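## Task

A wooden die sits loose on the right hand's palm, which faces up. Using that hand alone, reorient the die so the side marked with four pips points upward. The goal image shows one acceptable resting pose, and any spin about the vertical axis is fine. The hand includes the wrist camera, its post and the arm's final link. Touching anything outside the hand, or the die leaving the hand, means failure. To finish, the die must rest motionless for a moment on the palm or fingers, clear of the wrist, camera and post. The palm must face directly upward, and no hand motor may show moving or overload or be building toward a shutdown (a motor dead since the start is exempt). Then declare the task complete. The hand is opened automatically at that point, and the die must still show four pips up afterwards. Only resting on the open hand counts; a result that depends on the robot gripping it does not.

## Robot and tools

ROBOT. A six-joint UR-style arm carries a right-handed 16-motor hand with index, middle and ring fingers and a thumb. Each digit ends in a grippy rubber cap; the rest of the hand is slippery. A rigid mast sits at the wrist on the palm side, at hand-point x +0.05 to +0.10, z -0.16 to -0.11, reaching to y = +0.06 m. It can collide with things and must not touch the die at the end.

FRAMES. Scene frame: origin on the table under the arm base, +z up, +y to the left when facing +x. Reported poses are end_effector_position (m) and end_effector_quat_wxyz in this frame. Hand-point frame: +z runs along the straight fingers toward the tips, +x crosses the palm away from the thumb, and +y points out of the palm face, which sits at y = -0.062. Straight fingers hinge at z = -0.017 and reach 0.139 m beyond that. "Palm facing up" means hand-point +y points along scene +z.

execute_actions. Argument actions is a list with zero or one entry, and there is an optional pictures boolean.
- Empty list: reads the state, commands nothing.
- Action: {"rows": [...], "steps": n}. There are 1-15 rows and steps 1-15 (default 15). Each step is 1/30 s, and the final row repeats to fill out the steps.
- Wait: {"steps": n}, with n up to 300. It is counted from the previous result, and your reply time uses up part of it.
One row is a single list of 24 numbers, each in [-1, 1], in this order:
1-6: dx, dy, dz, rx, ry, rz. These are an offset, not a pose, expressed in the hand point's own axes. It is measured from the hand-point pose in the latest result showing one. Before any such result in a scene, and for second and later calls within one reply, it is measured from wherever the robot is when the action begins. Every row uses that same base; rows do not add up. 1.0 means 0.6 m for dx-dz and 180 degrees for rx-rz. rx, ry, rz form one rotation vector. All-zero offsets pull the arm back to the base pose; they are not a pause.
7-22: absolute goal angles for index_mcp, index_abd, index_pip, index_dip, middle_mcp, middle_abd, middle_pip, middle_dip, ring_mcp, ring_abd, ring_pip, ring_dip, thumb_cmc, thumb_axl, thumb_mcp, thumb_ipl. Each is scaled linearly between the joint's stops. Degrees at +1 / -1, then the straight value:
- finger _mcp: -18 / +128, 0.75
- finger _abd: -60 / +60, 0.00
- finger _pip: -29 / +108, 0.58
- finger _dip: -21 / +117, 0.70
Lowering _mcp, _pip and _dip curls the finger toward the palm, and lowering _abd swings it away from the thumb. thumb_cmc runs -20 / +120 with straight 0.71; lowering it brings the thumb from beside the palm to in front of it. thumb_axl runs -27 / +140 (0.68) and rolls the thumb. thumb_mcp runs -69 / +109 (0.23) and thumb_ipl -77 / +108 (0.17). With thumb_axl straight, lowering them bends the thumb toward +z. With thumb_axl near -0.40, they bend it in the direction thumb_cmc moves it.
23: current_limit, the cap for every motor: -1 gives 0 mA and +1 gives 550 mA, with a floor of 11 mA. A low cap also slows hinges and may leave a finger unable to lift itself.
24: speed. The set-point rate is (speed+1)/2 of 5.9 rad/s.
At the start these are 0.4 and -0.6. The last written values stay in force.

Motion limits: each step, the commanded pose is clipped to within 100 mm and 16 degrees of the measured one, and the arm trails commands by about 0.17 s. After a big command, check the result pose and send the remainder next.

move: target is one 24-number row laid out and based as above. It drives the hand point in a straight line toward that offset pose over 0.5-10 s, and anything past 10 s is cut short. speed is in m/s, 0.002-0.5 (default 0.25), and turning runs at twice that in rad/s. stop_force is optional, 9-40 N, and allowed only after 0.2 s of scene time. It ends the path when the wrist sensor feels that much extra push along the target line. Omit it when pulling away from a contact, and do not rely on it for rotating moves. The hand numbers are sent at the start. The move: line gives the ending (done, off_target, moving, held, fault, contact) and limits (paced = pose clipped, held = steps blocked), plus the distance to target.

wait: seconds 0-10, sends nothing new. zoom_image: camera (cam_head_left, cam_head_right, cam_high, cam_low, cam_wrist) and region [x0, y0, x1, y1] in pixels, at most 504x504. show_instructions shows the reference images, and read_manual gives the licence texts. finished_scene(scene) ends scene 1 or 2 for good and is how you declare completion.

RESULTS. Pose and velocities; joint positions and torques (noisy, offset); Wrist force and Wrist torque on hand-point axes (offset about 4 N, saturates near 50 N; "no reading" is harmless). Per-motor lists in the order above: hand_goal, hand_measured, hand_current_ma (positive pushes toward -1), and hand_state (moving, goal, blocked, overload). Also hand_current_limit and hand_speed, and Hand target, the pose the controller is heading for. "pose unreachable" and HELD mean a clearance check altered or dropped what you sent.

AVOID. A motor that stays at 495 mA or more for 5 s shuts off for 10 s; watch the currents and ease off squeezes. Contact overloading a joint, or 150 N of outside force, stops the arm for 10 s, and hand commands sent during a stop are lost. Motors heating to 85 °C brake the arm (warning from 70 °C). The die must never touch anything except the hand or fall off; tilt slowly and in small steps, use low finger speeds, and keep the palm roughly up. Fingers keep moving toward their goals between calls, and stray pushes may nudge the die. Check cam_wrist (zoom in) to count pips before finishing.

Each tool is called after ">>>" as name([rows], argument=value, ...), one row to a line, values as JSON.

Reference images:

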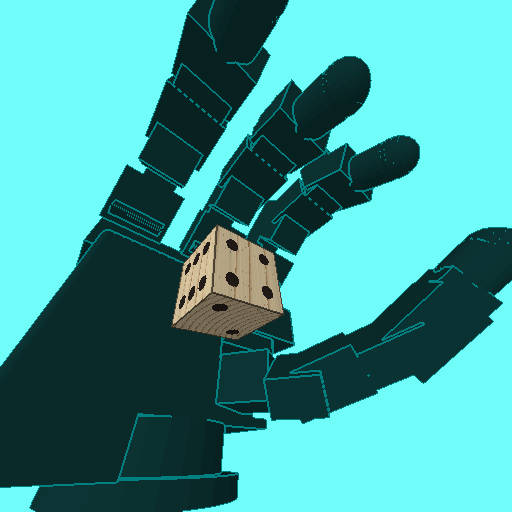

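## Session

>>> execute_actions(actions=[])

Scene clock: 0.00 s of 4800.00 s.
end_effector_position=(+0.6089, +0.0913, +0.4292) hand_goal=(+0.046, +0.000, -0.008, +0.280, +0.046, +0.000, -0.008, +0.280, +0.046, +0.000, -0.008, +0.280, -0.104, +0.266, +0.032, -0.018) hand_measured=(+0.062, +0.000, -0.006, +0.282, +0.064, +0.000, -0.006, +0.282, +0.060, +0.000, -0.006, +0.282, -0.090, +0.270, +0.034, -0.016) hand_current_ma=(+91, +0, +14, +13, +93, +0, +13, +14, +81, +0, +13, +14, +72, +24, +12, +13) hand_state=(goal, goal, goal, goal, goal, goal, goal, goal, goal, goal, goal, goal, goal, goal, goal, goal) hand_current_limit=0.40 hand_speed=-0.60 end_effector_quat_wxyz=(+0.495, +0.439, +0.543, +0.518) end_effector_velocity=(-0.000, +0.000, +0.000) end_effector_angular_velocity=(-0.000, +0.000, +0.000)
Joint positions: [-0.14  -1.183  2.189 -4.166 -1.292 -0.073]
Joint velocities: [ 0. -0. -0.  0.  0. -0.]
Joint torques (N m, as the arm reports them, + toward a larger angle): no reading
Wrist force (N, on the end effector, along its own x y z axes, offset not removed): no reading
Wrist torque (N m, same axes, about the end effector's origin, offset not removed): no reading
Hand target: +0.609, +0.091, +0.429; +0.495, +0.439, +0.543, +0.518

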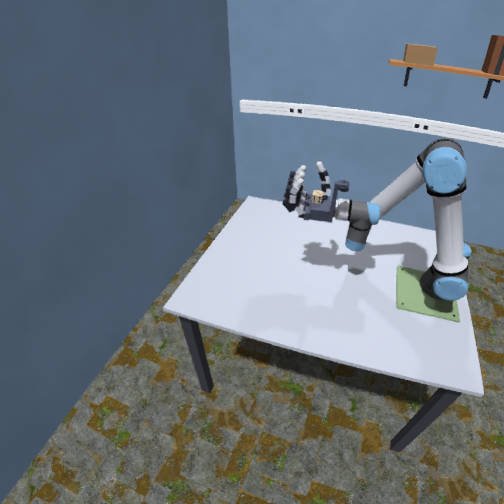

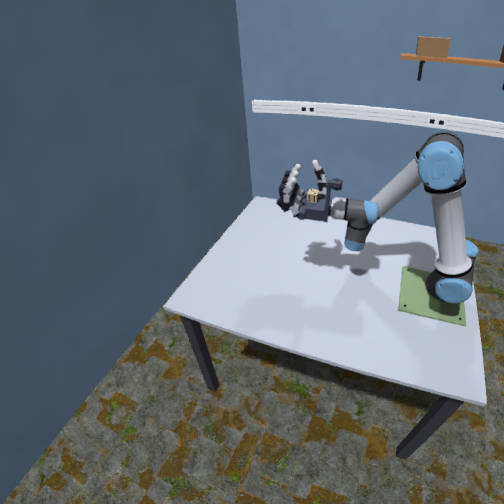

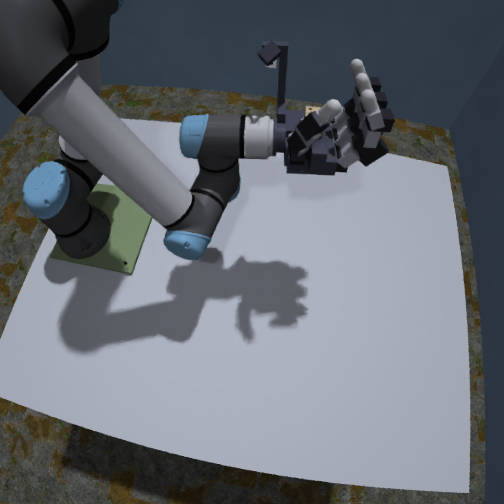

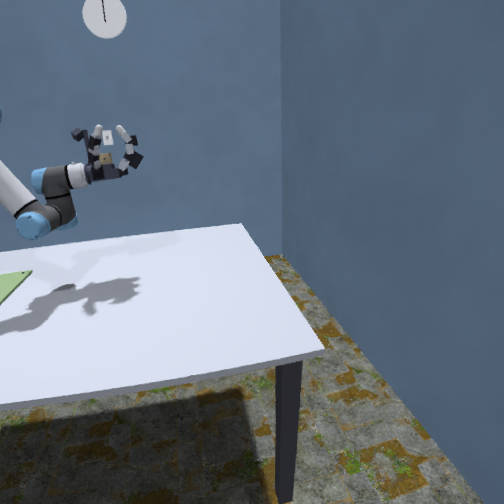

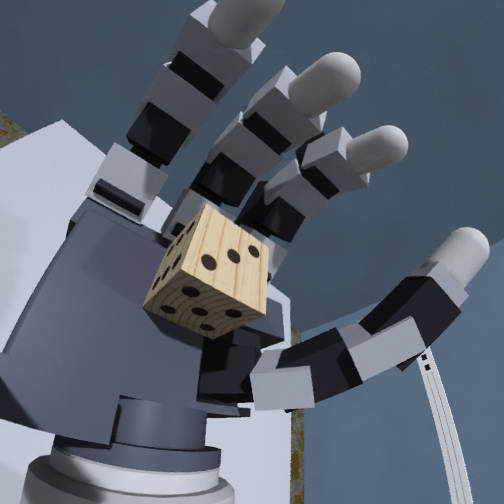

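>>> move(target=[0,0,0,0.14,0,0,0.7,0,-0.3,0.28,0.7,0,-0.3,0.28,0.7,0,-0.3,0.28,-0.104,0.266,0.032,-0.018,0.4,-0.3], speed=0.2)

>>> zoom_image(camera="cam_wrist", region=[100,150,350,400])

Scene clock: 4.93 s of 4800.00 s.
end_effector_position=(+0.6089, +0.0913, +0.4293) hand_goal=(+0.700, +0.000, -0.300, +0.280, +0.700, +0.000, -0.300, +0.280, +0.700, +0.000, -0.300, +0.280, -0.104, +0.266, +0.032, -0.018) hand_measured=(+0.710, +0.000, -0.296, +0.282, +0.710, +0.000, -0.296, +0.282, +0.708, +0.000, -0.296, +0.282, -0.090, +0.270, +0.032, -0.016) hand_current_ma=(+50, +0, +22, +13, +56, +0, +21, +13, +51, +0, +20, +14, +68, +24, -1, +9) hand_state=(goal, goal, goal, goal, goal, goal, goal, goal, moving, goal, goal, goal, goal, goal, goal, goal) hand_current_limit=0.40 hand_speed=-0.30 end_effector_quat_wxyz=(+0.388, +0.536, +0.642, +0.388) end_effector_velocity=(+0.001, +0.000, -0.000) end_effector_angular_velocity=(-0.001, +0.015, -0.000)
Joint positions: [-0.13  -1.553  2.24  -3.399 -1.359 -0.182]
Joint velocities: [ 0.001 -0.008 -0.004  0.028 -0.003 -0.002]
Joint torques (N m, as the arm reports them, + toward a larger angle): [  8.74 -27.95 -26.39  -1.84  -1.36  -1.75]
Wrist force (N, on the end effector, along its own x y z axes, offset not removed): [0.1 -2.2 -6.6]
Wrist torque (N m, same axes, about the end effector's origin, offset not removed): [0.28 0.31 0.03]
Hand target: +0.609, +0.091, +0.429; +0.387, +0.536, +0.643, +0.387
Off the commanded pose: 0.000 m, 0 deg.
move: done

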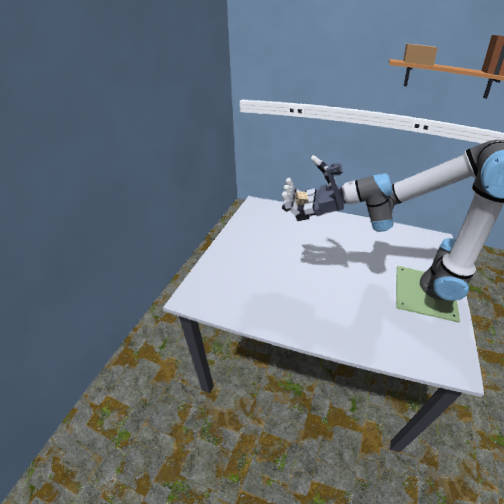

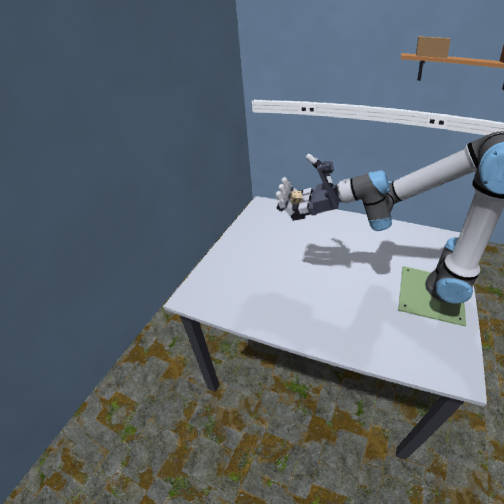

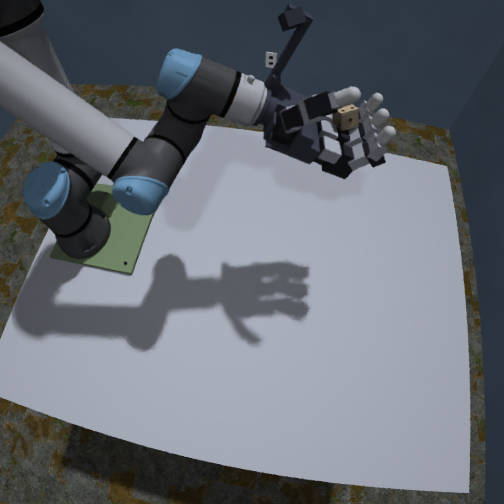

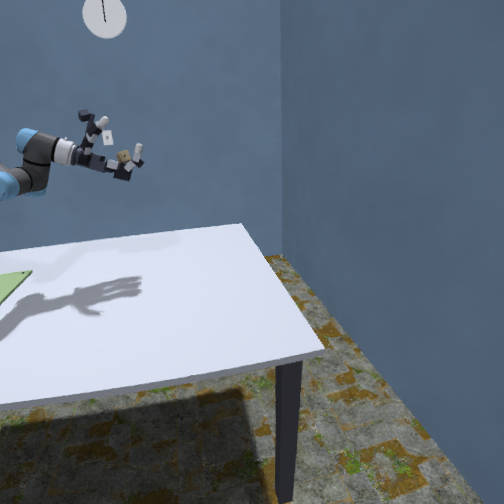

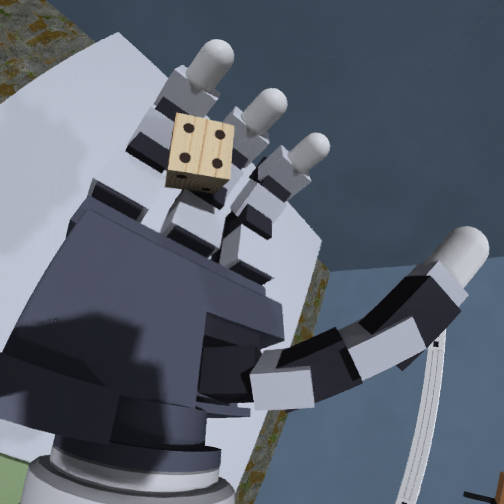

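Region (100, 150, 350, 400) of cam_wrist's 504x504 image, scaled by 2.016, with more detail than that image has.

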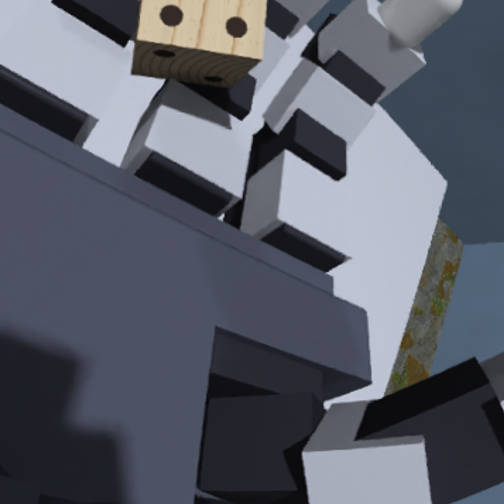

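>>> zoom_image(camera="cam_wrist", region=[100,40,340,280])

>>> zoom_image(camera="cam_high", region=[270,60,430,200])

>>> zoom_image(camera="cam_head_left", region=[260,150,360,240])

Region (100, 40, 340, 280) of cam_wrist's 504x504 image, scaled by 2.100, with more detail than that image has.

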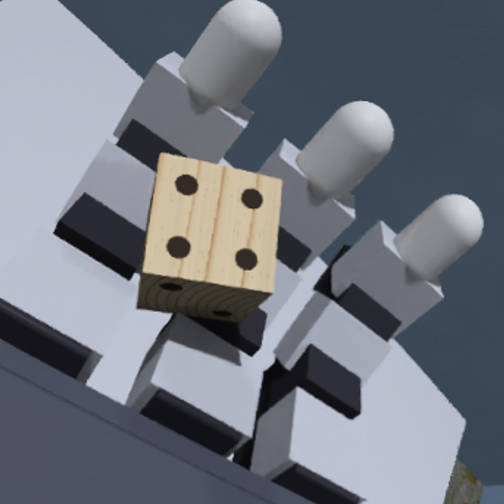

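Region (270, 60, 430, 200) of cam_high's 504x504 image, scaled by 3.150, with more detail than that image has; it fills the top 441 rows of this view, and the rest is white.

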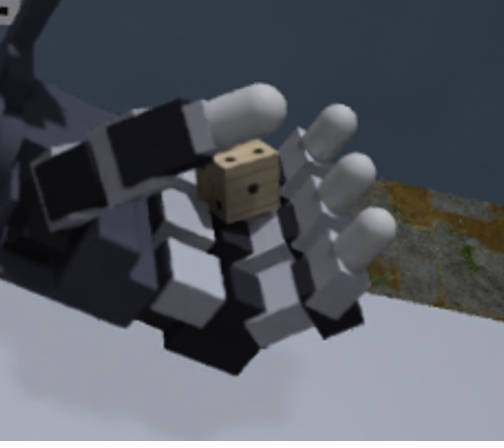

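Region (260, 150, 360, 240) of cam_head_left's 504x504 image, scaled by 5.040, with more detail than that image has; it fills the top 454 rows of this view, and the rest is white.

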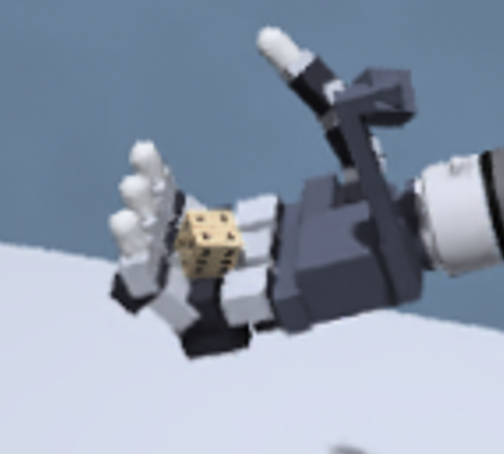

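>>> move(target=[0,0,0,-0.14,0,0,0.72,0,0.2,0.4,0.72,0,0.2,0.4,0.72,0,0.2,0.4,-0.104,0.266,0.032,-0.018,0.4,-0.8], speed=0.12)

>>> zoom_image(camera="cam_wrist", region=[60,20,340,300])

>>> zoom_image(camera="cam_head_left", region=[250,150,360,240])

Scene clock: 8.60 s of 4800.00 s.
end_effector_position=(+0.6088, +0.0913, +0.4291) hand_goal=(+0.720, +0.000, +0.200, +0.400, +0.720, +0.000, +0.200, +0.400, +0.720, +0.000, +0.200, +0.400, -0.104, +0.266, +0.032, -0.018) hand_measured=(+0.730, +0.000, +0.200, +0.398, +0.732, +0.000, +0.200, +0.398, +0.730, +0.000, +0.200, +0.398, -0.090, +0.270, +0.032, -0.016) hand_current_ma=(+56, +0, +2, -12, +63, +0, +2, -13, +53, +0, +2, -13, +67, +24, -1, +9) hand_state=(goal, goal, goal, goal, goal, goal, goal, goal, goal, goal, goal, goal, goal, goal, goal, goal) hand_current_limit=0.40 hand_speed=-0.80 end_effector_quat_wxyz=(+0.495, +0.439, +0.543, +0.518) end_effector_velocity=(+0.000, +0.001, +0.000) end_effector_angular_velocity=(+0.002, -0.013, +0.002)
Joint positions: [-0.14  -1.183  2.189 -4.166 -1.292 -0.073]
Joint velocities: [ 0.002  0.011 -0.007 -0.018 -0.     0.004]
Joint torques (N m, as the arm reports them, + toward a larger angle): [  8.48 -18.46 -20.02  -3.44   1.65   1.37]
Wrist force (N, on the end effector, along its own x y z axes, offset not removed): [-3.1 -1.2 -1.3]
Wrist torque (N m, same axes, about the end effector's origin, offset not removed): [-0.25 0.55 -0.33]
Hand target: +0.609, +0.091, +0.429; +0.495, +0.438, +0.542, +0.519
Off the commanded pose: 0.000 m, 0 deg.
move: done

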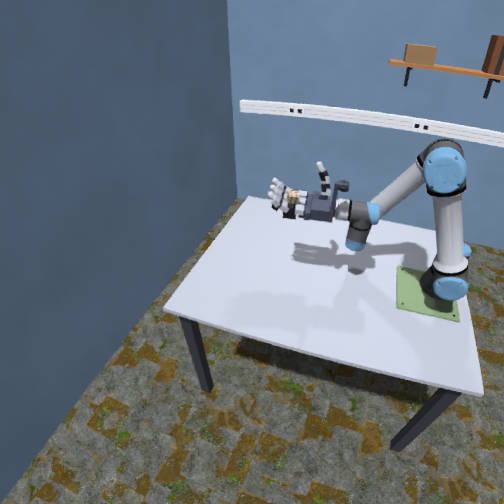

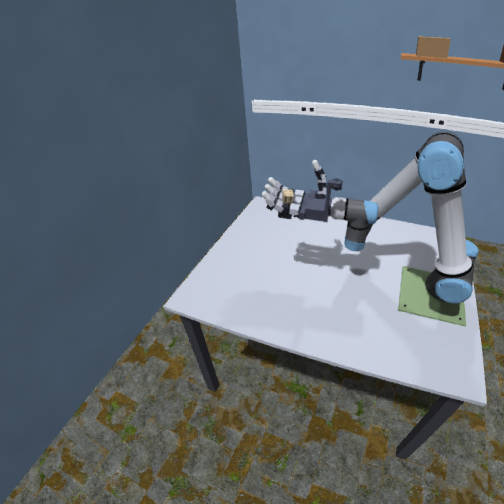

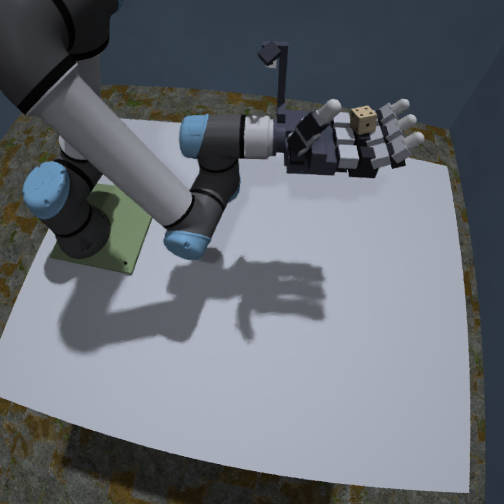

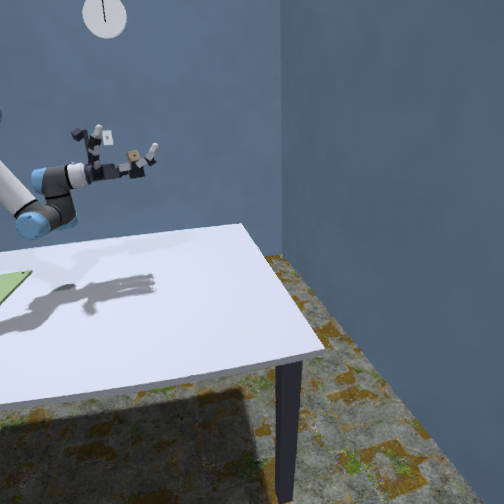

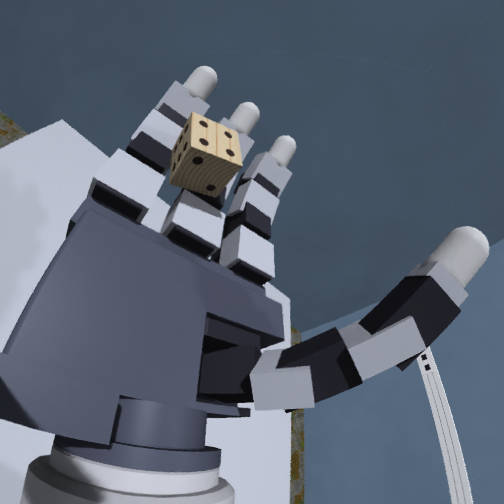

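Region (60, 20, 340, 300) of cam_wrist's 504x504 image, scaled by 1.800, with more detail than that image has.

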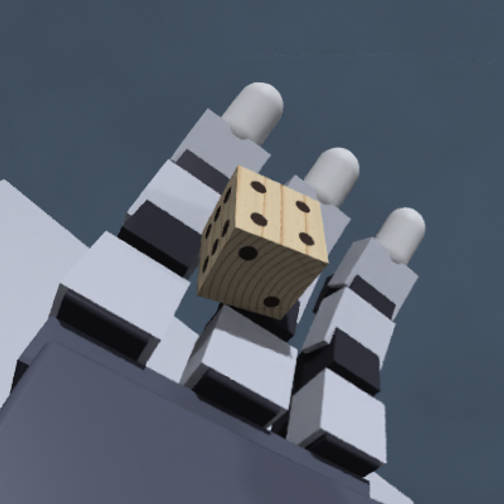

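Region (250, 150, 360, 240) of cam_head_left's 504x504 image, scaled by 4.582, with more detail than that image has; it fills the top 412 rows of this view, and the rest is white.

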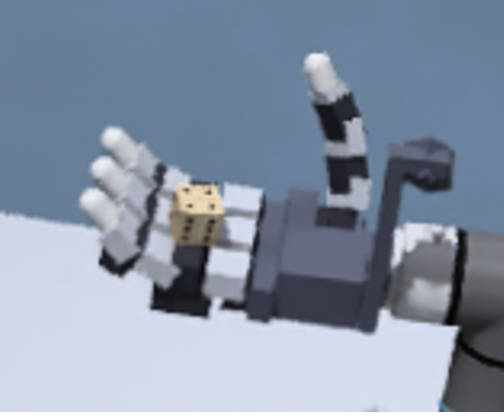

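>>> move(target=[0,0,0,0.008,0,0.026,0.74,0,0.55,0.65,0.74,0,0.55,0.65,0.74,0,0.55,0.65,-0.104,0.266,0.032,-0.018,0.4,-0.85], speed=0.03)

>>> zoom_image(camera="cam_wrist", region=[60,20,340,300])

>>> zoom_image(camera="cam_head_left", region=[250,150,360,240])

Scene clock: 11.67 s of 4800.00 s.
end_effector_position=(+0.6088, +0.0913, +0.4291) hand_goal=(+0.740, +0.000, +0.550, +0.650, +0.740, +0.000, +0.550, +0.650, +0.740, +0.000, +0.550, +0.650, -0.104, +0.266, +0.032, -0.018) hand_measured=(+0.750, +0.000, +0.550, +0.648, +0.752, +0.000, +0.550, +0.648, +0.750, +0.000, +0.550, +0.648, -0.090, +0.270, +0.032, -0.016) hand_current_ma=(+59, +0, +3, -11, +65, +0, +3, -12, +56, +0, +3, -12, +67, +24, -1, +9) hand_state=(goal, goal, goal, goal, goal, goal, goal, goal, goal, goal, goal, goal, goal, goal, goal, goal) hand_current_limit=0.40 hand_speed=-0.85 end_effector_quat_wxyz=(+0.468, +0.466, +0.531, +0.531) end_effector_velocity=(-0.000, -0.000, +0.000) end_effector_angular_velocity=(+0.011, +0.005, -0.001)
Joint positions: [-0.123 -1.207  2.197 -4.124 -1.31   0.   ]
Joint velocities: [ 0.002 -0.004  0.001  0.006 -0.002  0.011]
Joint torques (N m, as the arm reports them, + toward a larger angle): [  7.92 -36.86  -9.19  -0.76  -1.45   1.32]
Wrist force (N, on the end effector, along its own x y z axes, offset not removed): [-0.9 -1.2 -1.1]
Wrist torque (N m, same axes, about the end effector's origin, offset not removed): [0.02 0.34 -0.21]
Hand target: +0.609, +0.091, +0.429; +0.468, +0.467, +0.531, +0.531
Off the commanded pose: 0.000 m, 0 deg.
move: done

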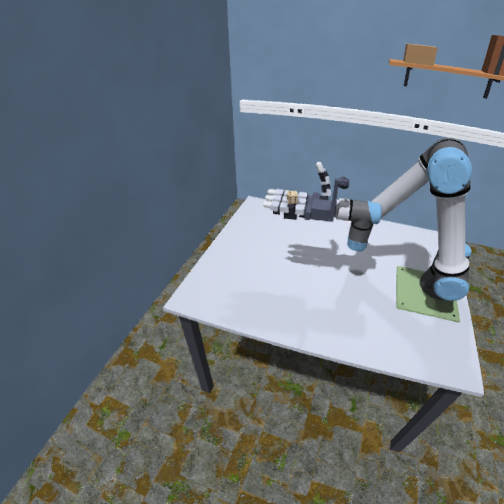

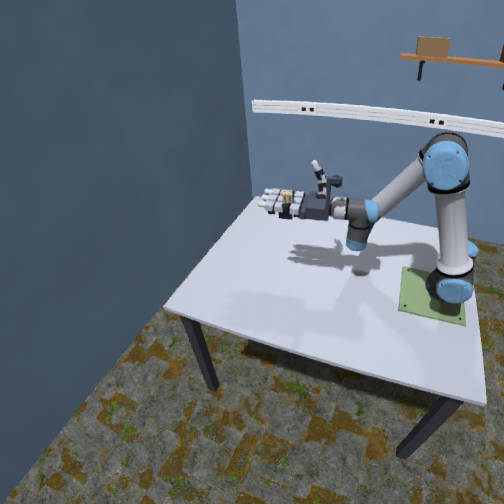

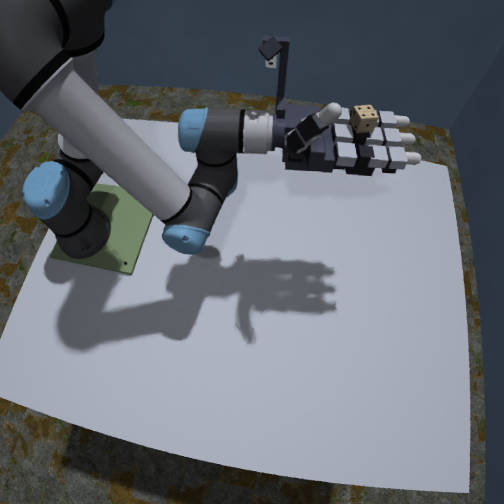

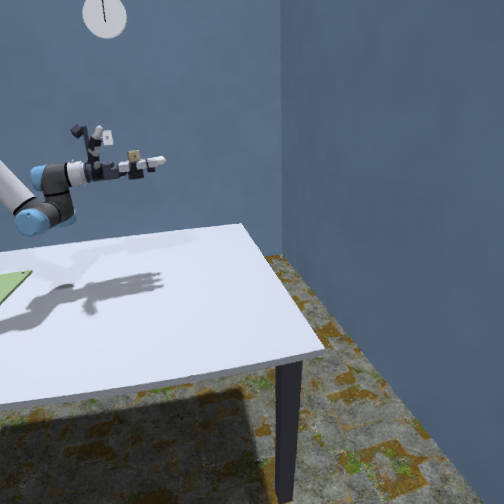

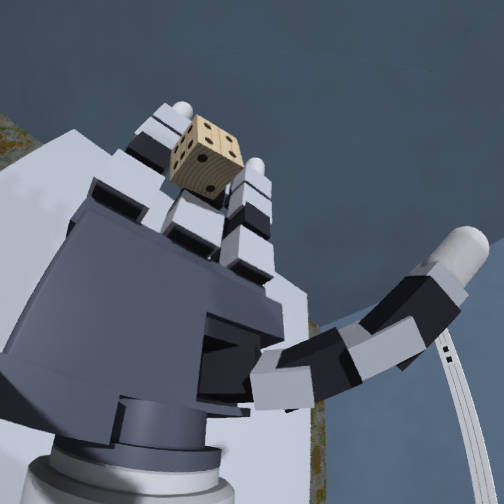

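Region (60, 20, 340, 300) of cam_wrist's 504x504 image, scaled by 1.800, with more detail than that image has.

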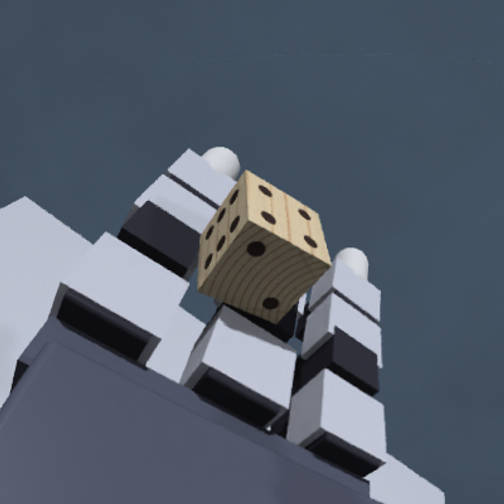

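Region (250, 150, 360, 240) of cam_head_left's 504x504 image, scaled by 4.582, with more detail than that image has; it fills the top 412 rows of this view, and the rest is white.

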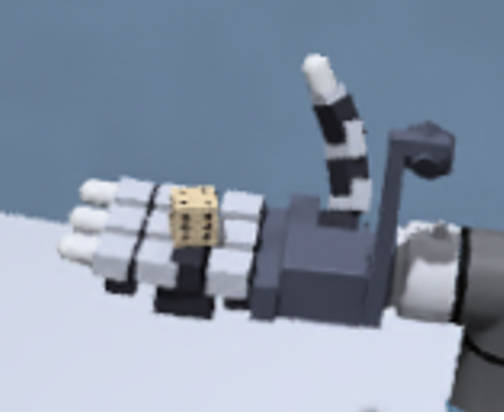

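The die is resting on the open fingers with the four-pip face up.

>>> finished_scene(scene=1)

The scene is finished: the task was done.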